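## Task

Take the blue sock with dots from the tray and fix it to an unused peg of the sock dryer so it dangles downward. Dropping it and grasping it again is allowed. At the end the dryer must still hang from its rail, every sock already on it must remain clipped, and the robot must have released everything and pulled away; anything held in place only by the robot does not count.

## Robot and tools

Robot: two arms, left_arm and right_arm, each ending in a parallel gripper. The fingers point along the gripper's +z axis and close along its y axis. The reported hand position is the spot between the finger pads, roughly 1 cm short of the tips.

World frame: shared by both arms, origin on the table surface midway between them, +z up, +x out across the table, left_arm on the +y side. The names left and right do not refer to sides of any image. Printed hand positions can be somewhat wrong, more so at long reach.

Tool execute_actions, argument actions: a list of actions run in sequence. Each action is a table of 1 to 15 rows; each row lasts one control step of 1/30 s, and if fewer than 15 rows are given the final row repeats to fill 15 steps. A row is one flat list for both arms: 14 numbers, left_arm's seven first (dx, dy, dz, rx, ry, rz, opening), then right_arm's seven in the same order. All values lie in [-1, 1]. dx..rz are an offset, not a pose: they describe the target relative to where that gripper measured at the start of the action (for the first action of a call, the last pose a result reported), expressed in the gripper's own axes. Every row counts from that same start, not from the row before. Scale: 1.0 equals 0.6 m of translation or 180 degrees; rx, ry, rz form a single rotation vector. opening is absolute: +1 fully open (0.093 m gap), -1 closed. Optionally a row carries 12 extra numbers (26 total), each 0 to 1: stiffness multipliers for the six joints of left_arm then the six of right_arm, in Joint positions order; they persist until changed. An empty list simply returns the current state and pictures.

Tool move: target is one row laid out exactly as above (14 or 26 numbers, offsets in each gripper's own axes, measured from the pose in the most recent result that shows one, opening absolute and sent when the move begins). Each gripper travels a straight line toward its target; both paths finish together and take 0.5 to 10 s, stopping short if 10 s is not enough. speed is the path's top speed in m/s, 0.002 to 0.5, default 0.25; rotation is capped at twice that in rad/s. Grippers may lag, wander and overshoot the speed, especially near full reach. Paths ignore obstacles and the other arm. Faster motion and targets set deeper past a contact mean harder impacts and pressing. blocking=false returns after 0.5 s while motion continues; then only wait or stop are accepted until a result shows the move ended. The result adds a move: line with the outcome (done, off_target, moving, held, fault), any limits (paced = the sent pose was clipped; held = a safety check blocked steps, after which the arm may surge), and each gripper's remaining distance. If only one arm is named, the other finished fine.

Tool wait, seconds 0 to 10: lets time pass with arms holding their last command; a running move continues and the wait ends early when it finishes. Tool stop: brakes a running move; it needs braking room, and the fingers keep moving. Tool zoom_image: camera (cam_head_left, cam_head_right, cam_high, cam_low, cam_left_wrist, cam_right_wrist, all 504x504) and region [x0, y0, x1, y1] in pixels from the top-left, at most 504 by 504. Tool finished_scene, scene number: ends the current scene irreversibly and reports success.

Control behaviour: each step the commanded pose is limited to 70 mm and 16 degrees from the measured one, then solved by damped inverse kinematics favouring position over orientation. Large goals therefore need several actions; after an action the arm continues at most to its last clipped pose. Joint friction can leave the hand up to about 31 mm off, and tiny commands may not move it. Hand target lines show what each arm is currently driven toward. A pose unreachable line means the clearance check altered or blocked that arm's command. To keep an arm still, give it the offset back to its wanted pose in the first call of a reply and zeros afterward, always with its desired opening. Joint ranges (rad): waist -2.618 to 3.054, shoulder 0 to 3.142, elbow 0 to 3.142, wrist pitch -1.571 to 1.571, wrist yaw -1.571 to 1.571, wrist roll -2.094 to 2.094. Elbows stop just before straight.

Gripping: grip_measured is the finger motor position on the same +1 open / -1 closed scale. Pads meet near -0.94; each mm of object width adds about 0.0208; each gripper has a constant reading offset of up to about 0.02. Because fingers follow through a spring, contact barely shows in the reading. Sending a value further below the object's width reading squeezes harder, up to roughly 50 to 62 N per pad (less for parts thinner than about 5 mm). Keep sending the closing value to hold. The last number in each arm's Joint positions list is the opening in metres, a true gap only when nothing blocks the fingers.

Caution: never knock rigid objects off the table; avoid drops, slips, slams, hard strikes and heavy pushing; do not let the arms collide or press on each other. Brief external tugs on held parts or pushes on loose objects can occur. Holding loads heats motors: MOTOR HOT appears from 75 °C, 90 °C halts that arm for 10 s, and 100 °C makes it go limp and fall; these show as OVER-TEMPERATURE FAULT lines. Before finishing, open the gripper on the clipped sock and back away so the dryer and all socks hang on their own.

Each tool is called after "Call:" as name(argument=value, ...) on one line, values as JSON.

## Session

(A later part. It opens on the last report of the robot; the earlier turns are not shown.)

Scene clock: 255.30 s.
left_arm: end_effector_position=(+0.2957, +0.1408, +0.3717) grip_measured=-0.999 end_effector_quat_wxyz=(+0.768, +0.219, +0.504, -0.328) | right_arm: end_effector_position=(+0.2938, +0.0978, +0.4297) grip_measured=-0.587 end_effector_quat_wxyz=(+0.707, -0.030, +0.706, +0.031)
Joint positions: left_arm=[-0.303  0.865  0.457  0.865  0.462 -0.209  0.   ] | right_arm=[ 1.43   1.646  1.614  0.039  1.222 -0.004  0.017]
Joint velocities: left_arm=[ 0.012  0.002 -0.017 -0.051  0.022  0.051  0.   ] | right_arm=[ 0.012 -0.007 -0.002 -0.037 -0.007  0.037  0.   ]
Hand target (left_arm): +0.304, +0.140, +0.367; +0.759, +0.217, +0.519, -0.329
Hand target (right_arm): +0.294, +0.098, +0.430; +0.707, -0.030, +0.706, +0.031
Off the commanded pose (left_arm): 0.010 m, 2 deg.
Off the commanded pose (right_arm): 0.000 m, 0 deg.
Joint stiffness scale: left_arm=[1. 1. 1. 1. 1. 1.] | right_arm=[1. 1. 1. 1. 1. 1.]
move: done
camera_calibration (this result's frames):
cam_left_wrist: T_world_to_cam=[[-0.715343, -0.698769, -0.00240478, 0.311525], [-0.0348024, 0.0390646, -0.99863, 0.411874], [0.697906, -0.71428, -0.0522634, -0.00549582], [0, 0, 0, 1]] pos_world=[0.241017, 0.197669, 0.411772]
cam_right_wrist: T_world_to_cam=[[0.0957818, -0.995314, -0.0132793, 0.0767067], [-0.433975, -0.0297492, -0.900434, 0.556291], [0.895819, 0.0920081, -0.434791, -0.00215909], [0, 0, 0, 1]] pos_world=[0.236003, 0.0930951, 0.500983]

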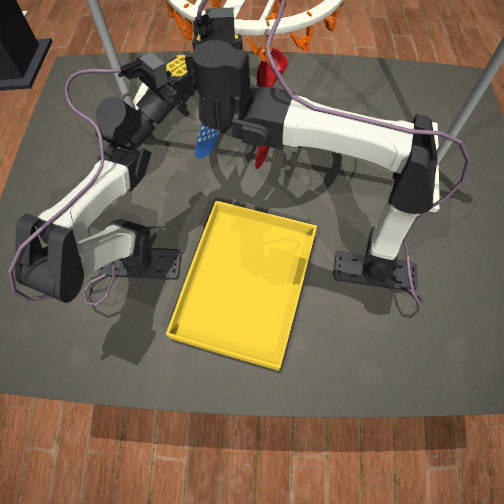

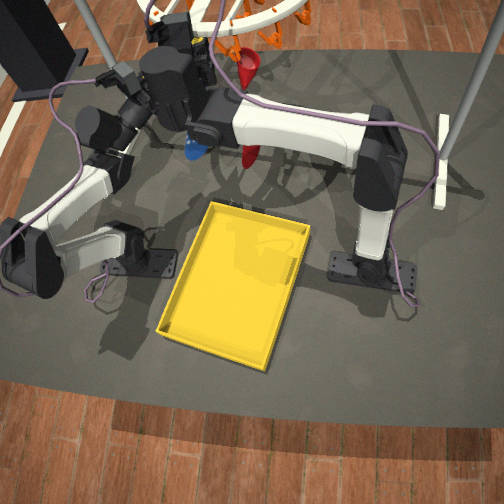

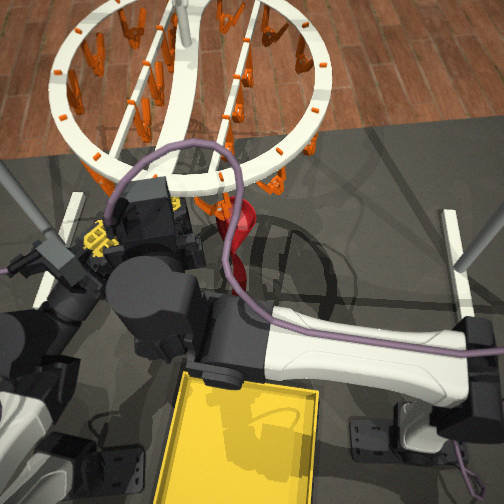

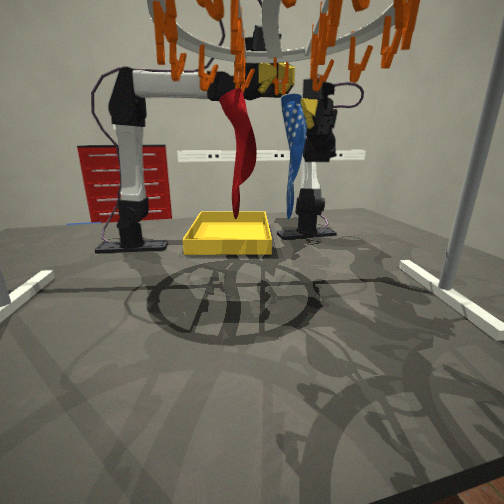

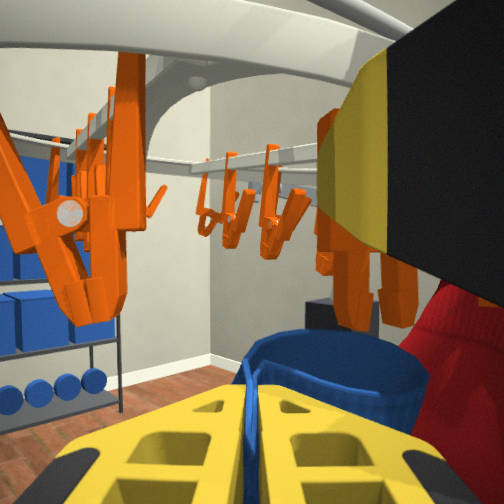

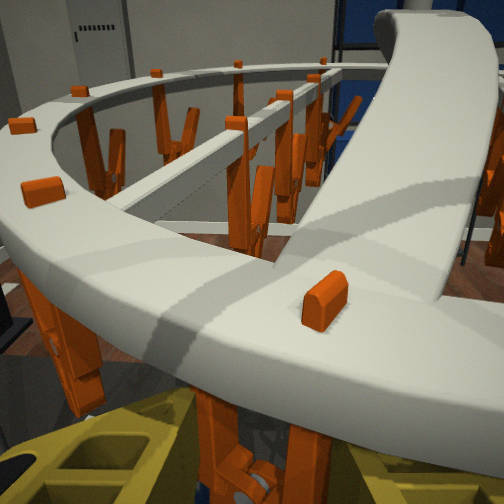

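Call:
move(target=[0.0245,0.018,0.022,0,0,0,-1,0,0,0,0,0,0,-0.68], speed=0.03)

Call:
zoom_image(camera="cam_low", region=[245, 55, 345, 135])

Scene clock: 268.93 s.
left_arm: end_effector_position=(+0.3121, +0.1354, +0.3608) grip_measured=-0.999 end_effector_quat_wxyz=(+0.766, +0.219, +0.507, -0.328) | right_arm: end_effector_position=(+0.2938, +0.0978, +0.4297) grip_measured=-0.587 end_effector_quat_wxyz=(+0.707, -0.030, +0.706, +0.031)
Joint positions: left_arm=[-0.303  0.973  0.457  0.966  0.463 -0.209  0.   ] | right_arm=[ 1.43   1.646  1.614  0.039  1.222 -0.004  0.017]
Joint velocities: left_arm=[ 0.012 -0.007 -0.002  0.095 -0.037 -0.022  0.   ] | right_arm=[-0.012 -0.002 -0.012 -0.022  0.007 -0.066  0.   ]
Hand target (left_arm): +0.315, +0.135, +0.363; +0.768, +0.219, +0.504, -0.327
Hand target (right_arm): +0.294, +0.098, +0.430; +0.707, -0.030, +0.706, +0.031
Off the commanded pose (left_arm): 0.005 m, 0 deg.
Off the commanded pose (right_arm): 0.000 m, 0 deg.
Joint stiffness scale: left_arm=[1. 1. 1. 1. 1. 1.] | right_arm=[1. 1. 1. 1. 1. 1.]
move: done
camera_calibration (this result's frames):
cam_left_wrist: T_world_to_cam=[[-0.716068, -0.698031, 0.000753282, 0.31851], [-0.0418731, 0.0418778, -0.998245, 0.403505], [0.696774, -0.714842, -0.059216, -0.0184812], [0, 0, 0, 1]] pos_world=[0.257848, 0.19222, 0.401463]
cam_right_wrist: T_world_to_cam=[[0.0957818, -0.995314, -0.0132793, 0.0767067], [-0.433975, -0.0297492, -0.900434, 0.556291], [0.895819, 0.0920081, -0.434791, -0.00215909], [0, 0, 0, 1]] pos_world=[0.236003, 0.0930951, 0.500983]

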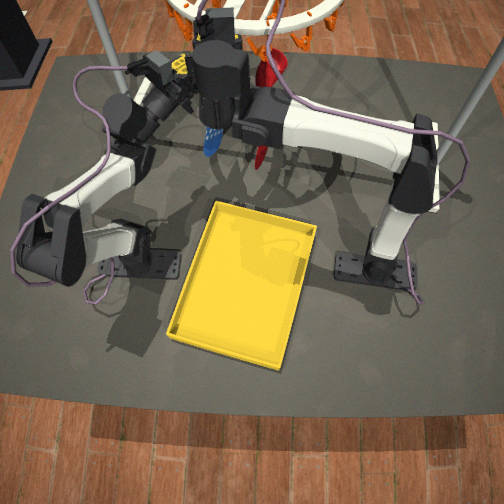

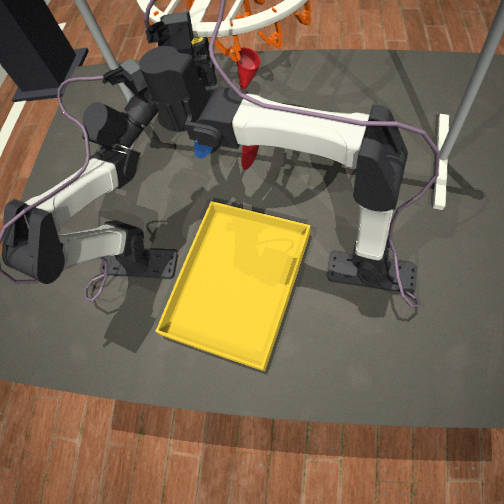

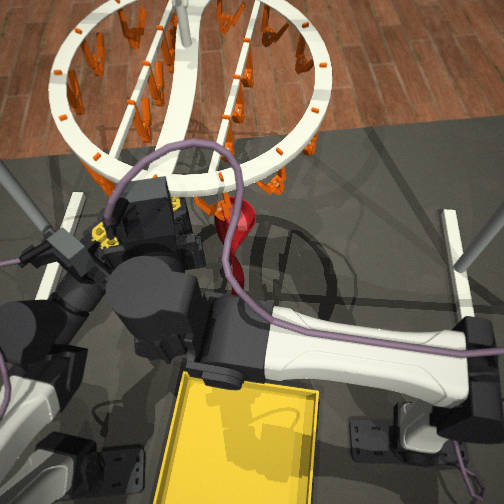

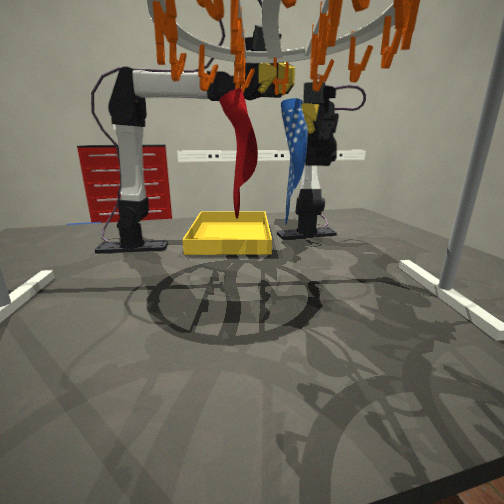

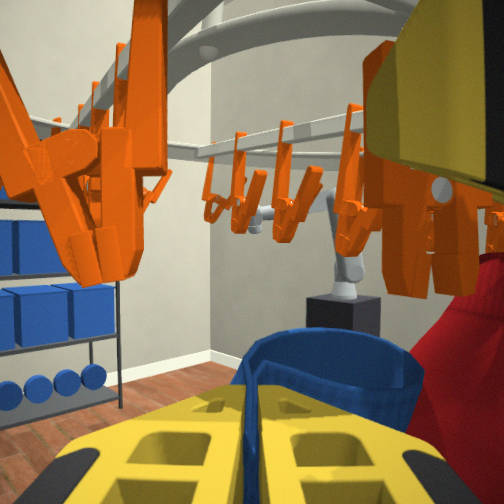

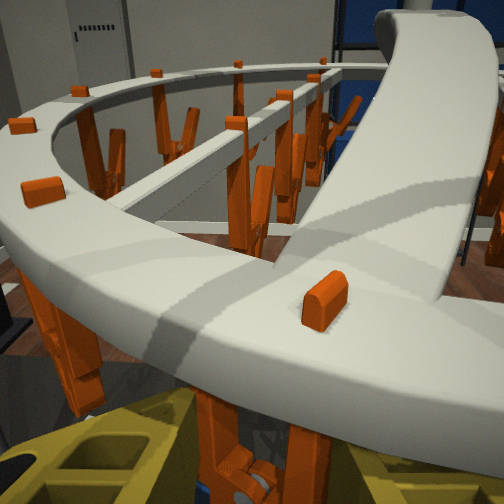

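Region (245, 55, 345, 135) of cam_low's 504x504 image, scaled by 5.040, with more detail than that image has; it fills the top 403 rows of this view, and the rest is white.

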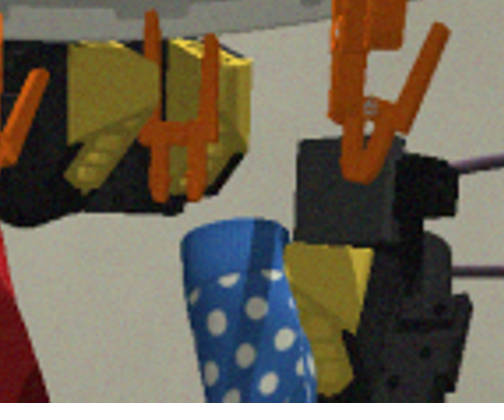

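Call:
move(target=[-0.016,-0.014,0.006,0,0,0,-1,0,0,0,0,0,0,-0.68], speed=0.03)

Call:
zoom_image(camera="cam_low", region=[245, 55, 345, 135])

Scene clock: 286.33 s.
left_arm: end_effector_position=(+0.3097, +0.1306, +0.3572) grip_measured=-0.999 end_effector_quat_wxyz=(+0.758, +0.218, +0.518, -0.330) | right_arm: end_effector_position=(+0.2938, +0.0978, +0.4297) grip_measured=-0.587 end_effector_quat_wxyz=(+0.707, -0.030, +0.706, +0.031)
Joint positions: left_arm=[-0.331  0.951  0.457  0.913  0.439 -0.198  0.   ] | right_arm=[ 1.43   1.646  1.614  0.039  1.222 -0.004  0.017]
Joint velocities: left_arm=[ 0.002 -0.027 -0.017 -0.037 -0.022 -0.007  0.   ] | right_arm=[ 0.002 -0.022  0.002  0.037 -0.007  0.051 -0.001]
Hand target (left_arm): +0.306, +0.130, +0.371; +0.766, +0.219, +0.507, -0.328
Hand target (right_arm): +0.294, +0.098, +0.430; +0.707, -0.030, +0.706, +0.031
Off the commanded pose (left_arm): 0.014 m, 2 deg.
Off the commanded pose (right_arm): 0.000 m, 0 deg.
Joint stiffness scale: left_arm=[1. 1. 1. 1. 1. 1.] | right_arm=[1. 1. 1. 1. 1. 1.]
move: off_target (left_arm)
camera_calibration (this result's frames):
cam_left_wrist: T_world_to_cam=[[-0.717368, -0.69656, 0.0136835, 0.308974], [-0.0669559, 0.0493796, -0.996533, 0.406155], [0.69347, -0.715797, -0.0820621, -0.0111618], [0, 0, 0, 1]] pos_world=[0.256583, 0.187173, 0.399603]
cam_right_wrist: T_world_to_cam=[[0.0957818, -0.995314, -0.0132793, 0.0767067], [-0.433975, -0.0297492, -0.900434, 0.556291], [0.895819, 0.0920081, -0.434791, -0.00215909], [0, 0, 0, 1]] pos_world=[0.236003, 0.0930951, 0.500983]

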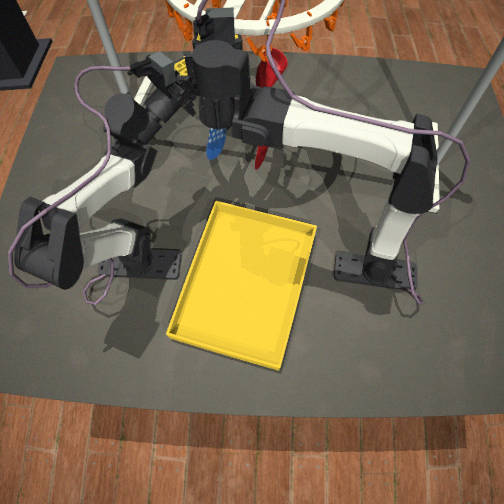

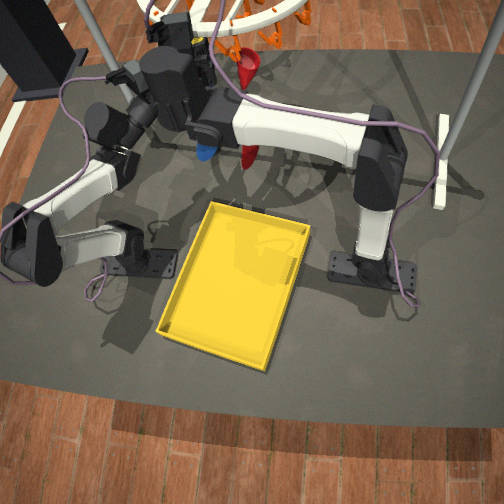

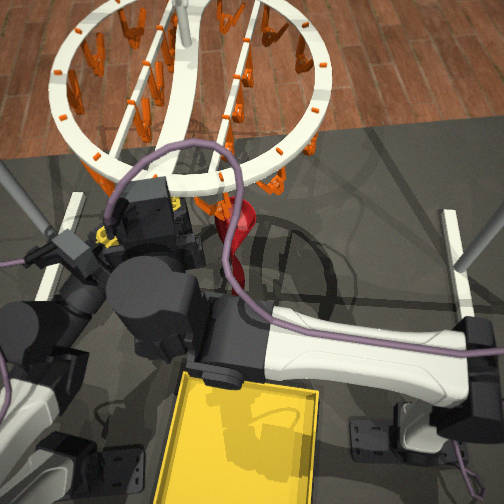

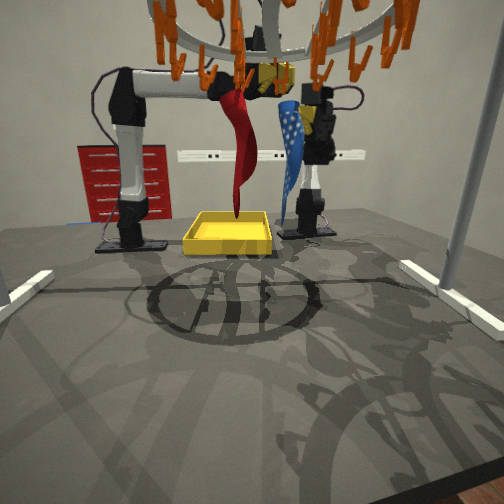

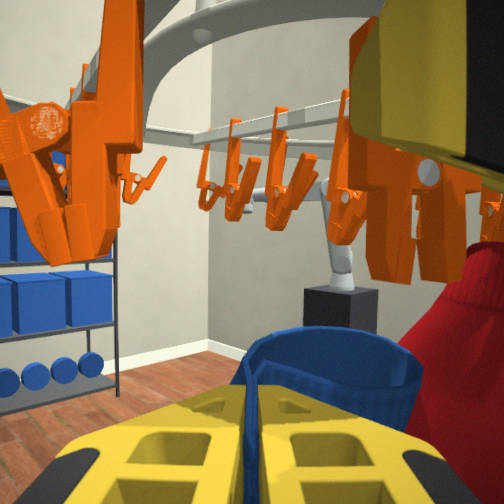

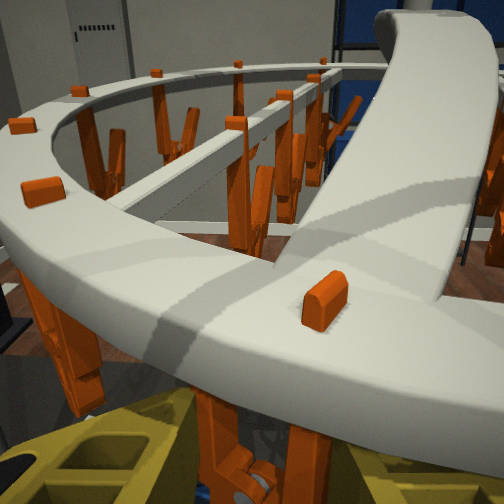

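Region (245, 55, 345, 135) of cam_low's 504x504 image, scaled by 5.040, with more detail than that image has; it fills the top 403 rows of this view, and the rest is white.

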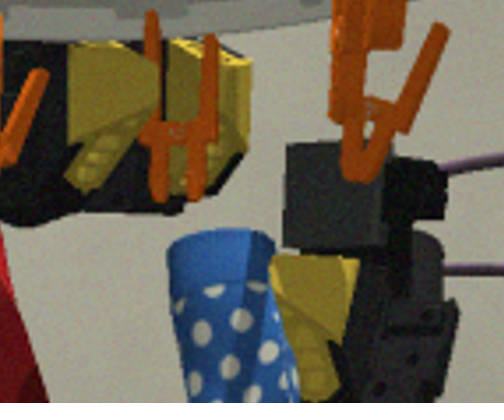

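Call:
move(target=[-0.04,-0.007,0.006,0,-0.008,0,-1,0,0,0,0,0,0,-0.68], speed=0.02)

Call:
zoom_image(camera="cam_low", region=[245, 55, 345, 135])

Scene clock: 293.53 s.
left_arm: end_effector_position=(+0.3079, +0.1319, +0.3704) grip_measured=-0.999 end_effector_quat_wxyz=(+0.761, +0.216, +0.516, -0.329) | right_arm: end_effector_position=(+0.2938, +0.0978, +0.4297) grip_measured=-0.587 end_effector_quat_wxyz=(+0.707, -0.030, +0.706, +0.031)
Joint positions: left_arm=[-0.331  0.926  0.496  0.856  0.434 -0.199  0.   ] | right_arm=[ 1.43   1.646  1.614  0.039  1.222 -0.004  0.017]
Joint velocities: left_arm=[ 0.007  0.007  0.027 -0.066 -0.037 -0.037  0.   ] | right_arm=[-0.002  0.012 -0.012  0.037 -0.051  0.066 -0.001]
Hand target (left_arm): +0.303, +0.132, +0.381; +0.765, +0.214, +0.508, -0.333
Hand target (right_arm): +0.294, +0.098, +0.430; +0.707, -0.030, +0.706, +0.031
Off the commanded pose (left_arm): 0.012 m, 1 deg.
Off the commanded pose (right_arm): 0.000 m, 0 deg.
Joint stiffness scale: left_arm=[1. 1. 1. 1. 1. 1.] | right_arm=[1. 1. 1. 1. 1. 1.]
move: off_target (left_arm)
camera_calibration (this result's frames):
cam_left_wrist: T_world_to_cam=[[-0.714819, -0.699182, 0.0133536, 0.30812], [-0.0620466, 0.044391, -0.997086, 0.418475], [0.696552, -0.713564, -0.0751134, -0.0116374], [0, 0, 0, 1]] pos_world=[0.254321, 0.188552, 0.412266]
cam_right_wrist: T_world_to_cam=[[0.0957818, -0.995314, -0.0132793, 0.0767067], [-0.433975, -0.0297492, -0.900434, 0.556291], [0.895819, 0.0920081, -0.434791, -0.00215909], [0, 0, 0, 1]] pos_world=[0.236003, 0.0930951, 0.500983]

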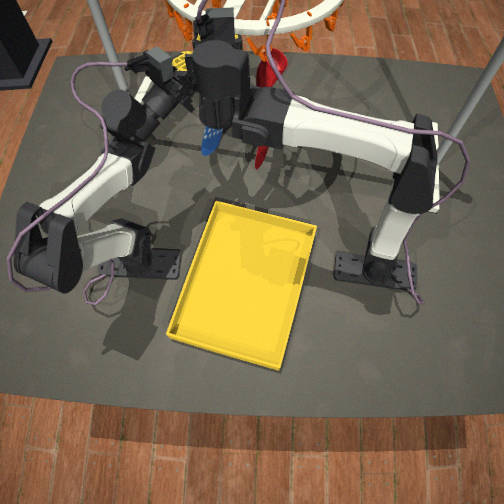

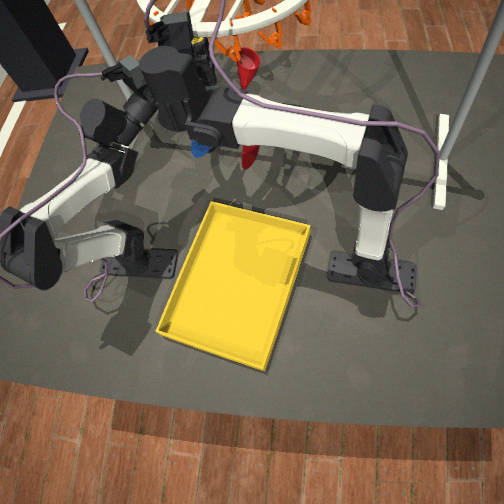

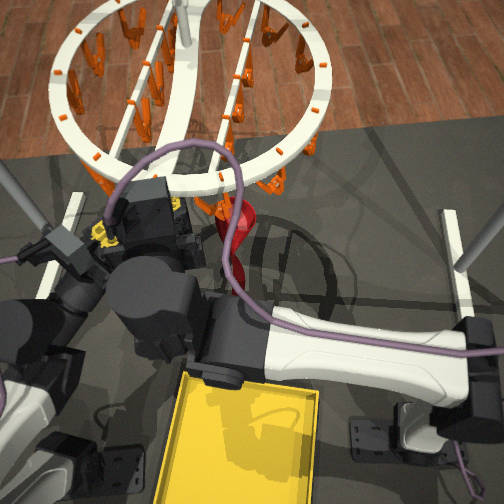

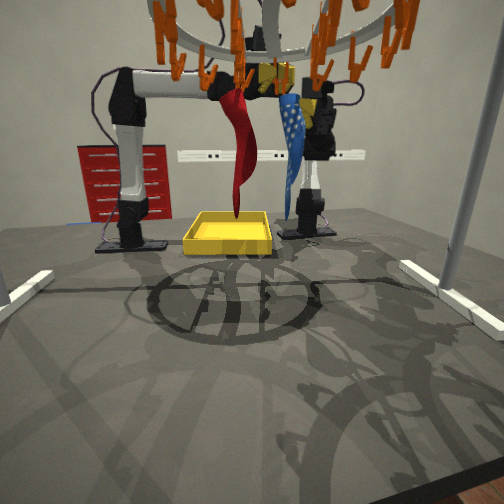

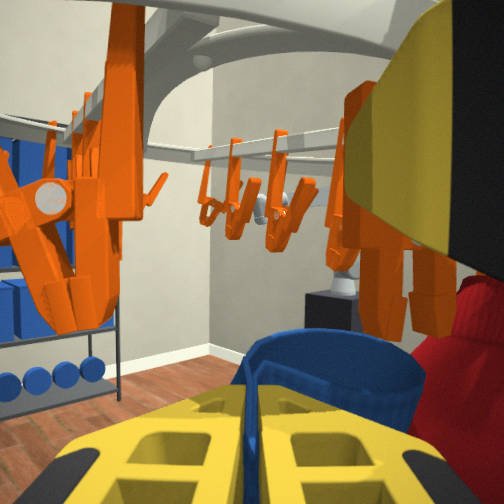

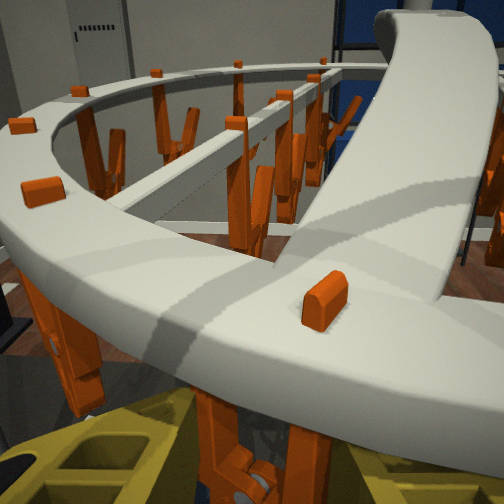

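Region (245, 55, 345, 135) of cam_low's 504x504 image, scaled by 5.040, with more detail than that image has; it fills the top 403 rows of this view, and the rest is white.

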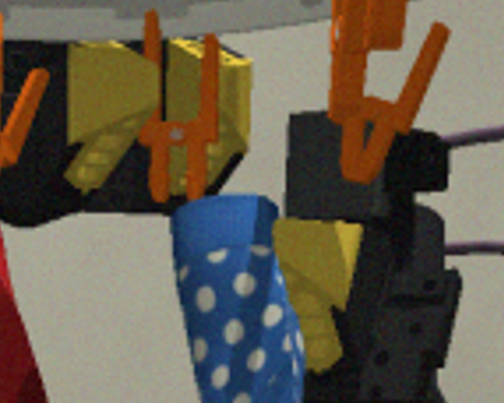

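Call:
move(target=[-0.031,-0.011,0.003,0,-0.006,0,-1,0,0,0,0,0,0,-0.68], speed=0.015)

Call:
zoom_image(camera="cam_low", region=[245, 55, 345, 135])

Scene clock: 299.57 s.
left_arm: end_effector_position=(+0.3051, +0.1317, +0.3776) grip_measured=-0.999 end_effector_quat_wxyz=(+0.760, +0.213, +0.517, -0.330) | right_arm: end_effector_position=(+0.2938, +0.0978, +0.4297) grip_measured=-0.587 end_effector_quat_wxyz=(+0.707, -0.030, +0.706, +0.031)
Joint positions: left_arm=[-0.342  0.903  0.517  0.807  0.42  -0.199  0.   ] | right_arm=[ 1.43   1.646  1.614  0.039  1.222 -0.004  0.017]
Joint velocities: left_arm=[-0.007  0.007  0.002 -0.037  0.007 -0.022  0.   ] | right_arm=[-0.002 -0.012  0.012 -0.007  0.022 -0.022 -0.   ]
Hand target (left_arm): +0.300, +0.131, +0.388; +0.766, +0.214, +0.508, -0.331
Hand target (right_arm): +0.294, +0.098, +0.430; +0.707, -0.030, +0.706, +0.031
Off the commanded pose (left_arm): 0.012 m, 1 deg.
Off the commanded pose (right_arm): 0.000 m, 0 deg.
Joint stiffness scale: left_arm=[1. 1. 1. 1. 1. 1.] | right_arm=[1. 1. 1. 1. 1. 1.]
move: off_target (left_arm)
camera_calibration (this result's frames):
cam_left_wrist: T_world_to_cam=[[-0.712958, -0.700915, 0.0202149, 0.302954], [-0.0673625, 0.0397675, -0.996936, 0.427649], [0.697964, -0.712135, -0.075568, -0.00977711], [0, 0, 0, 1]] pos_world=[0.251625, 0.188376, 0.419475]
cam_right_wrist: T_world_to_cam=[[0.0957818, -0.995314, -0.0132793, 0.0767067], [-0.433975, -0.0297492, -0.900434, 0.556291], [0.895819, 0.0920081, -0.434791, -0.00215909], [0, 0, 0, 1]] pos_world=[0.236003, 0.0930951, 0.500983]

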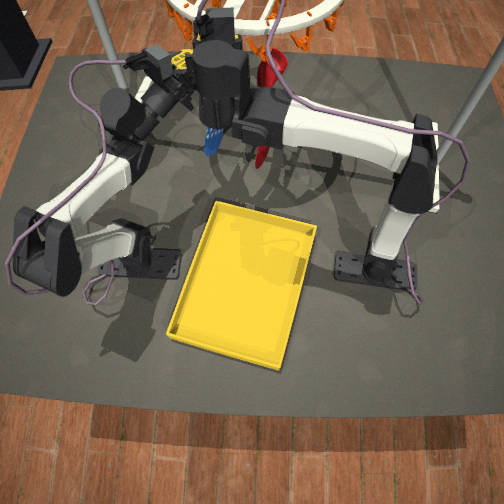

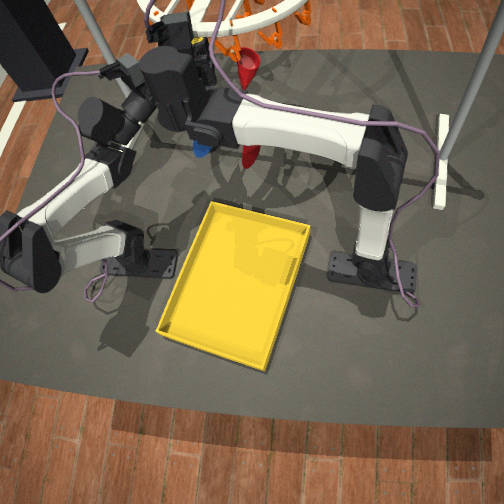

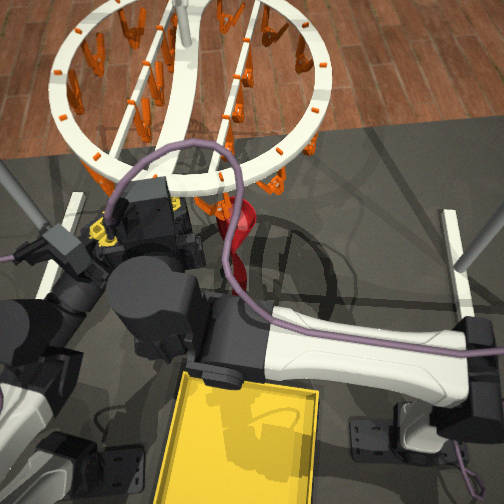

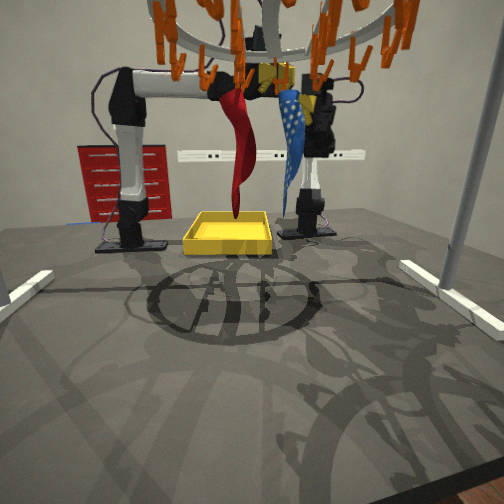

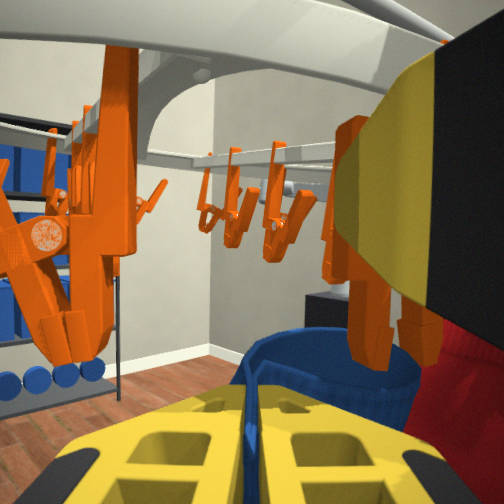

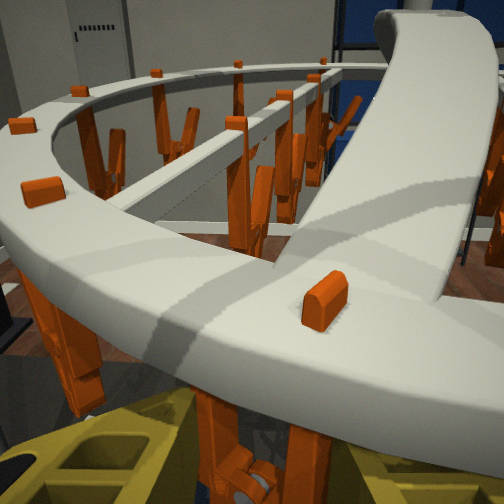

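Region (245, 55, 345, 135) of cam_low's 504x504 image, scaled by 5.040, with more detail than that image has; it fills the top 403 rows of this view, and the rest is white.

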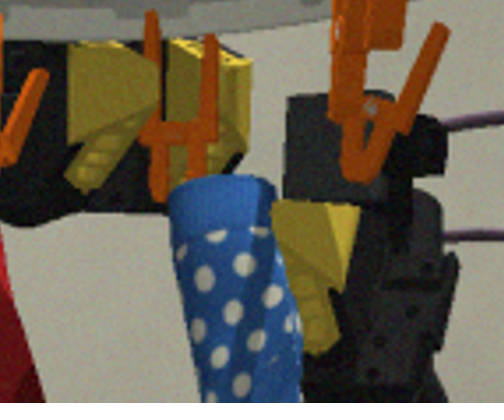

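Call:
zoom_image(camera="cam_left_wrist", region=[300, 260, 480, 420])

Region (300, 260, 480, 420) of cam_left_wrist's 504x504 image, scaled by 2.800, with more detail than that image has.

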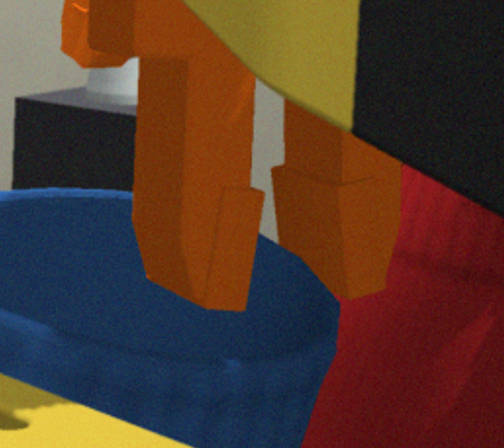

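Call:
move(target=[-0.038,-0.003,0.0075,0,-0.006,0,-1,0,0,0,0,0,0,-0.68], speed=0.015)

Call:
zoom_image(camera="cam_low", region=[245, 55, 345, 135])

Call:
zoom_image(camera="cam_left_wrist", region=[280, 260, 480, 440])

Scene clock: 309.37 s.
left_arm: end_effector_position=(+0.3068, +0.1312, +0.3885) grip_measured=-0.999 end_effector_quat_wxyz=(+0.759, +0.212, +0.519, -0.331) | right_arm: end_effector_position=(+0.2938, +0.0978, +0.4297) grip_measured=-0.587 end_effector_quat_wxyz=(+0.707, -0.030, +0.706, +0.031)
Joint positions: left_arm=[-0.342  0.903  0.564  0.757  0.419 -0.202  0.   ] | right_arm=[ 1.43   1.646  1.614  0.039  1.222 -0.004  0.017]
Joint velocities: left_arm=[-0.017  0.022 -0.007 -0.037 -0.051  0.037  0.   ] | right_arm=[-0.002  0.002  0.012 -0.081  0.007 -0.022 -0.001]
Hand target (left_arm): +0.301, +0.134, +0.400; +0.765, +0.210, +0.510, -0.332
Hand target (right_arm): +0.294, +0.098, +0.430; +0.707, -0.030, +0.706, +0.031
Off the commanded pose (left_arm): 0.013 m, 1 deg.
Off the commanded pose (right_arm): 0.000 m, 0 deg.
Joint stiffness scale: left_arm=[1. 1. 1. 1. 1. 1.] | right_arm=[1. 1. 1. 1. 1. 1.]
move: off_target (left_arm)
camera_calibration (this result's frames):
cam_left_wrist: T_world_to_cam=[[-0.713053, -0.700683, 0.0244611, 0.301964], [-0.0724469, 0.0389338, -0.996612, 0.440253], [0.697357, -0.712409, -0.0785242, -0.00913744], [0, 0, 0, 1]] pos_world=[0.253584, 0.187931, 0.430658]
cam_right_wrist: T_world_to_cam=[[0.0957818, -0.995314, -0.0132793, 0.0767067], [-0.433975, -0.0297492, -0.900434, 0.556291], [0.895819, 0.0920081, -0.434791, -0.00215909], [0, 0, 0, 1]] pos_world=[0.236003, 0.0930951, 0.500983]

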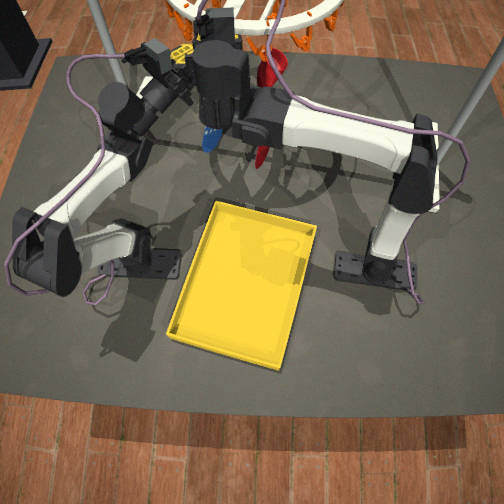

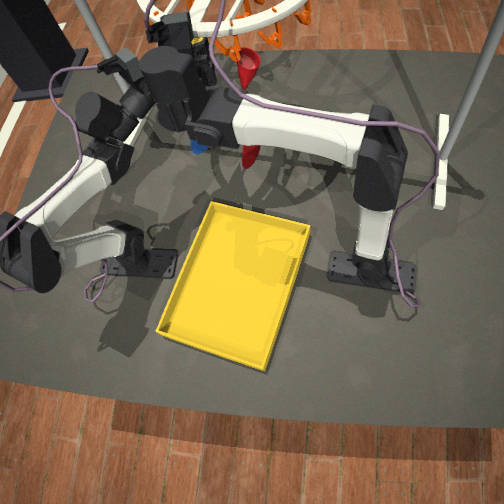

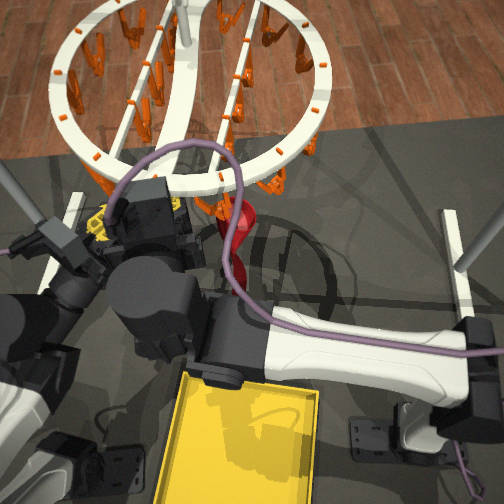

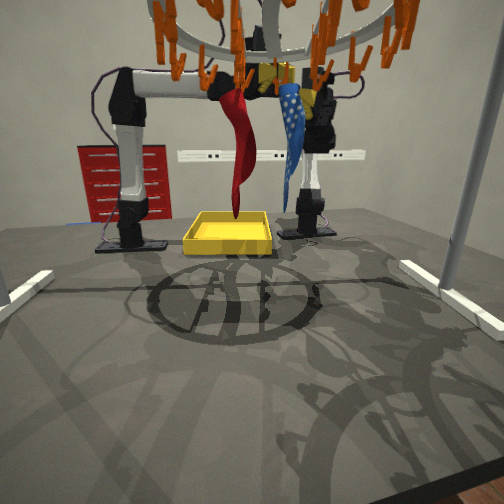

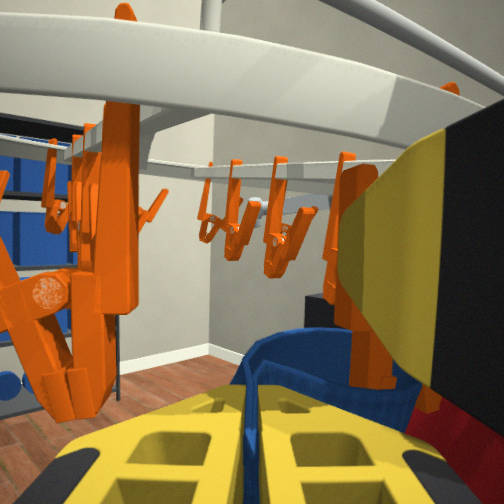

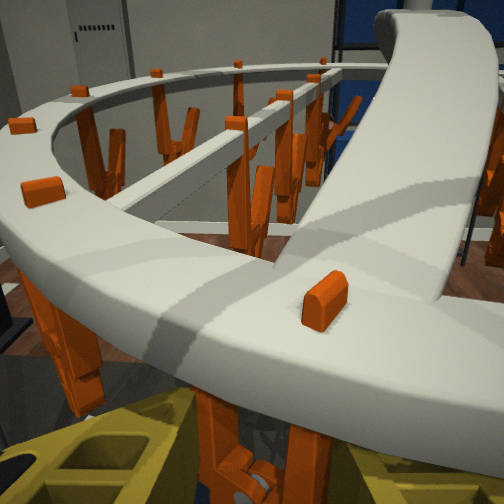

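Region (245, 55, 345, 135) of cam_low's 504x504 image, scaled by 5.040, with more detail than that image has; it fills the top 403 rows of this view, and the rest is white.

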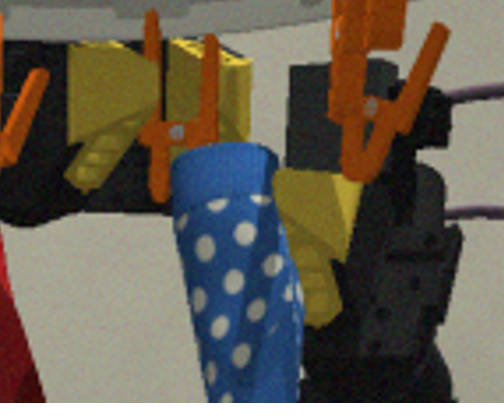

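Region (280, 260, 480, 440) of cam_left_wrist's 504x504 image, scaled by 2.520, with more detail than that image has; it fills the top 454 rows of this view, and the rest is white.

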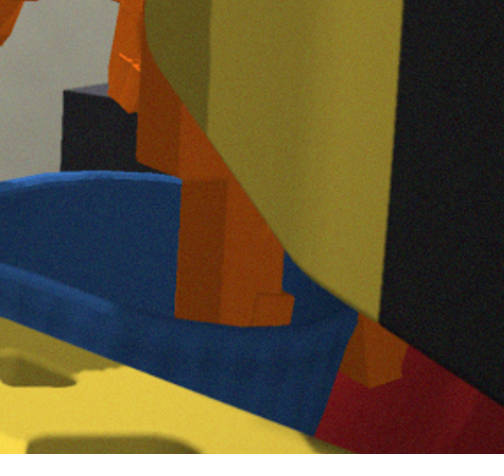

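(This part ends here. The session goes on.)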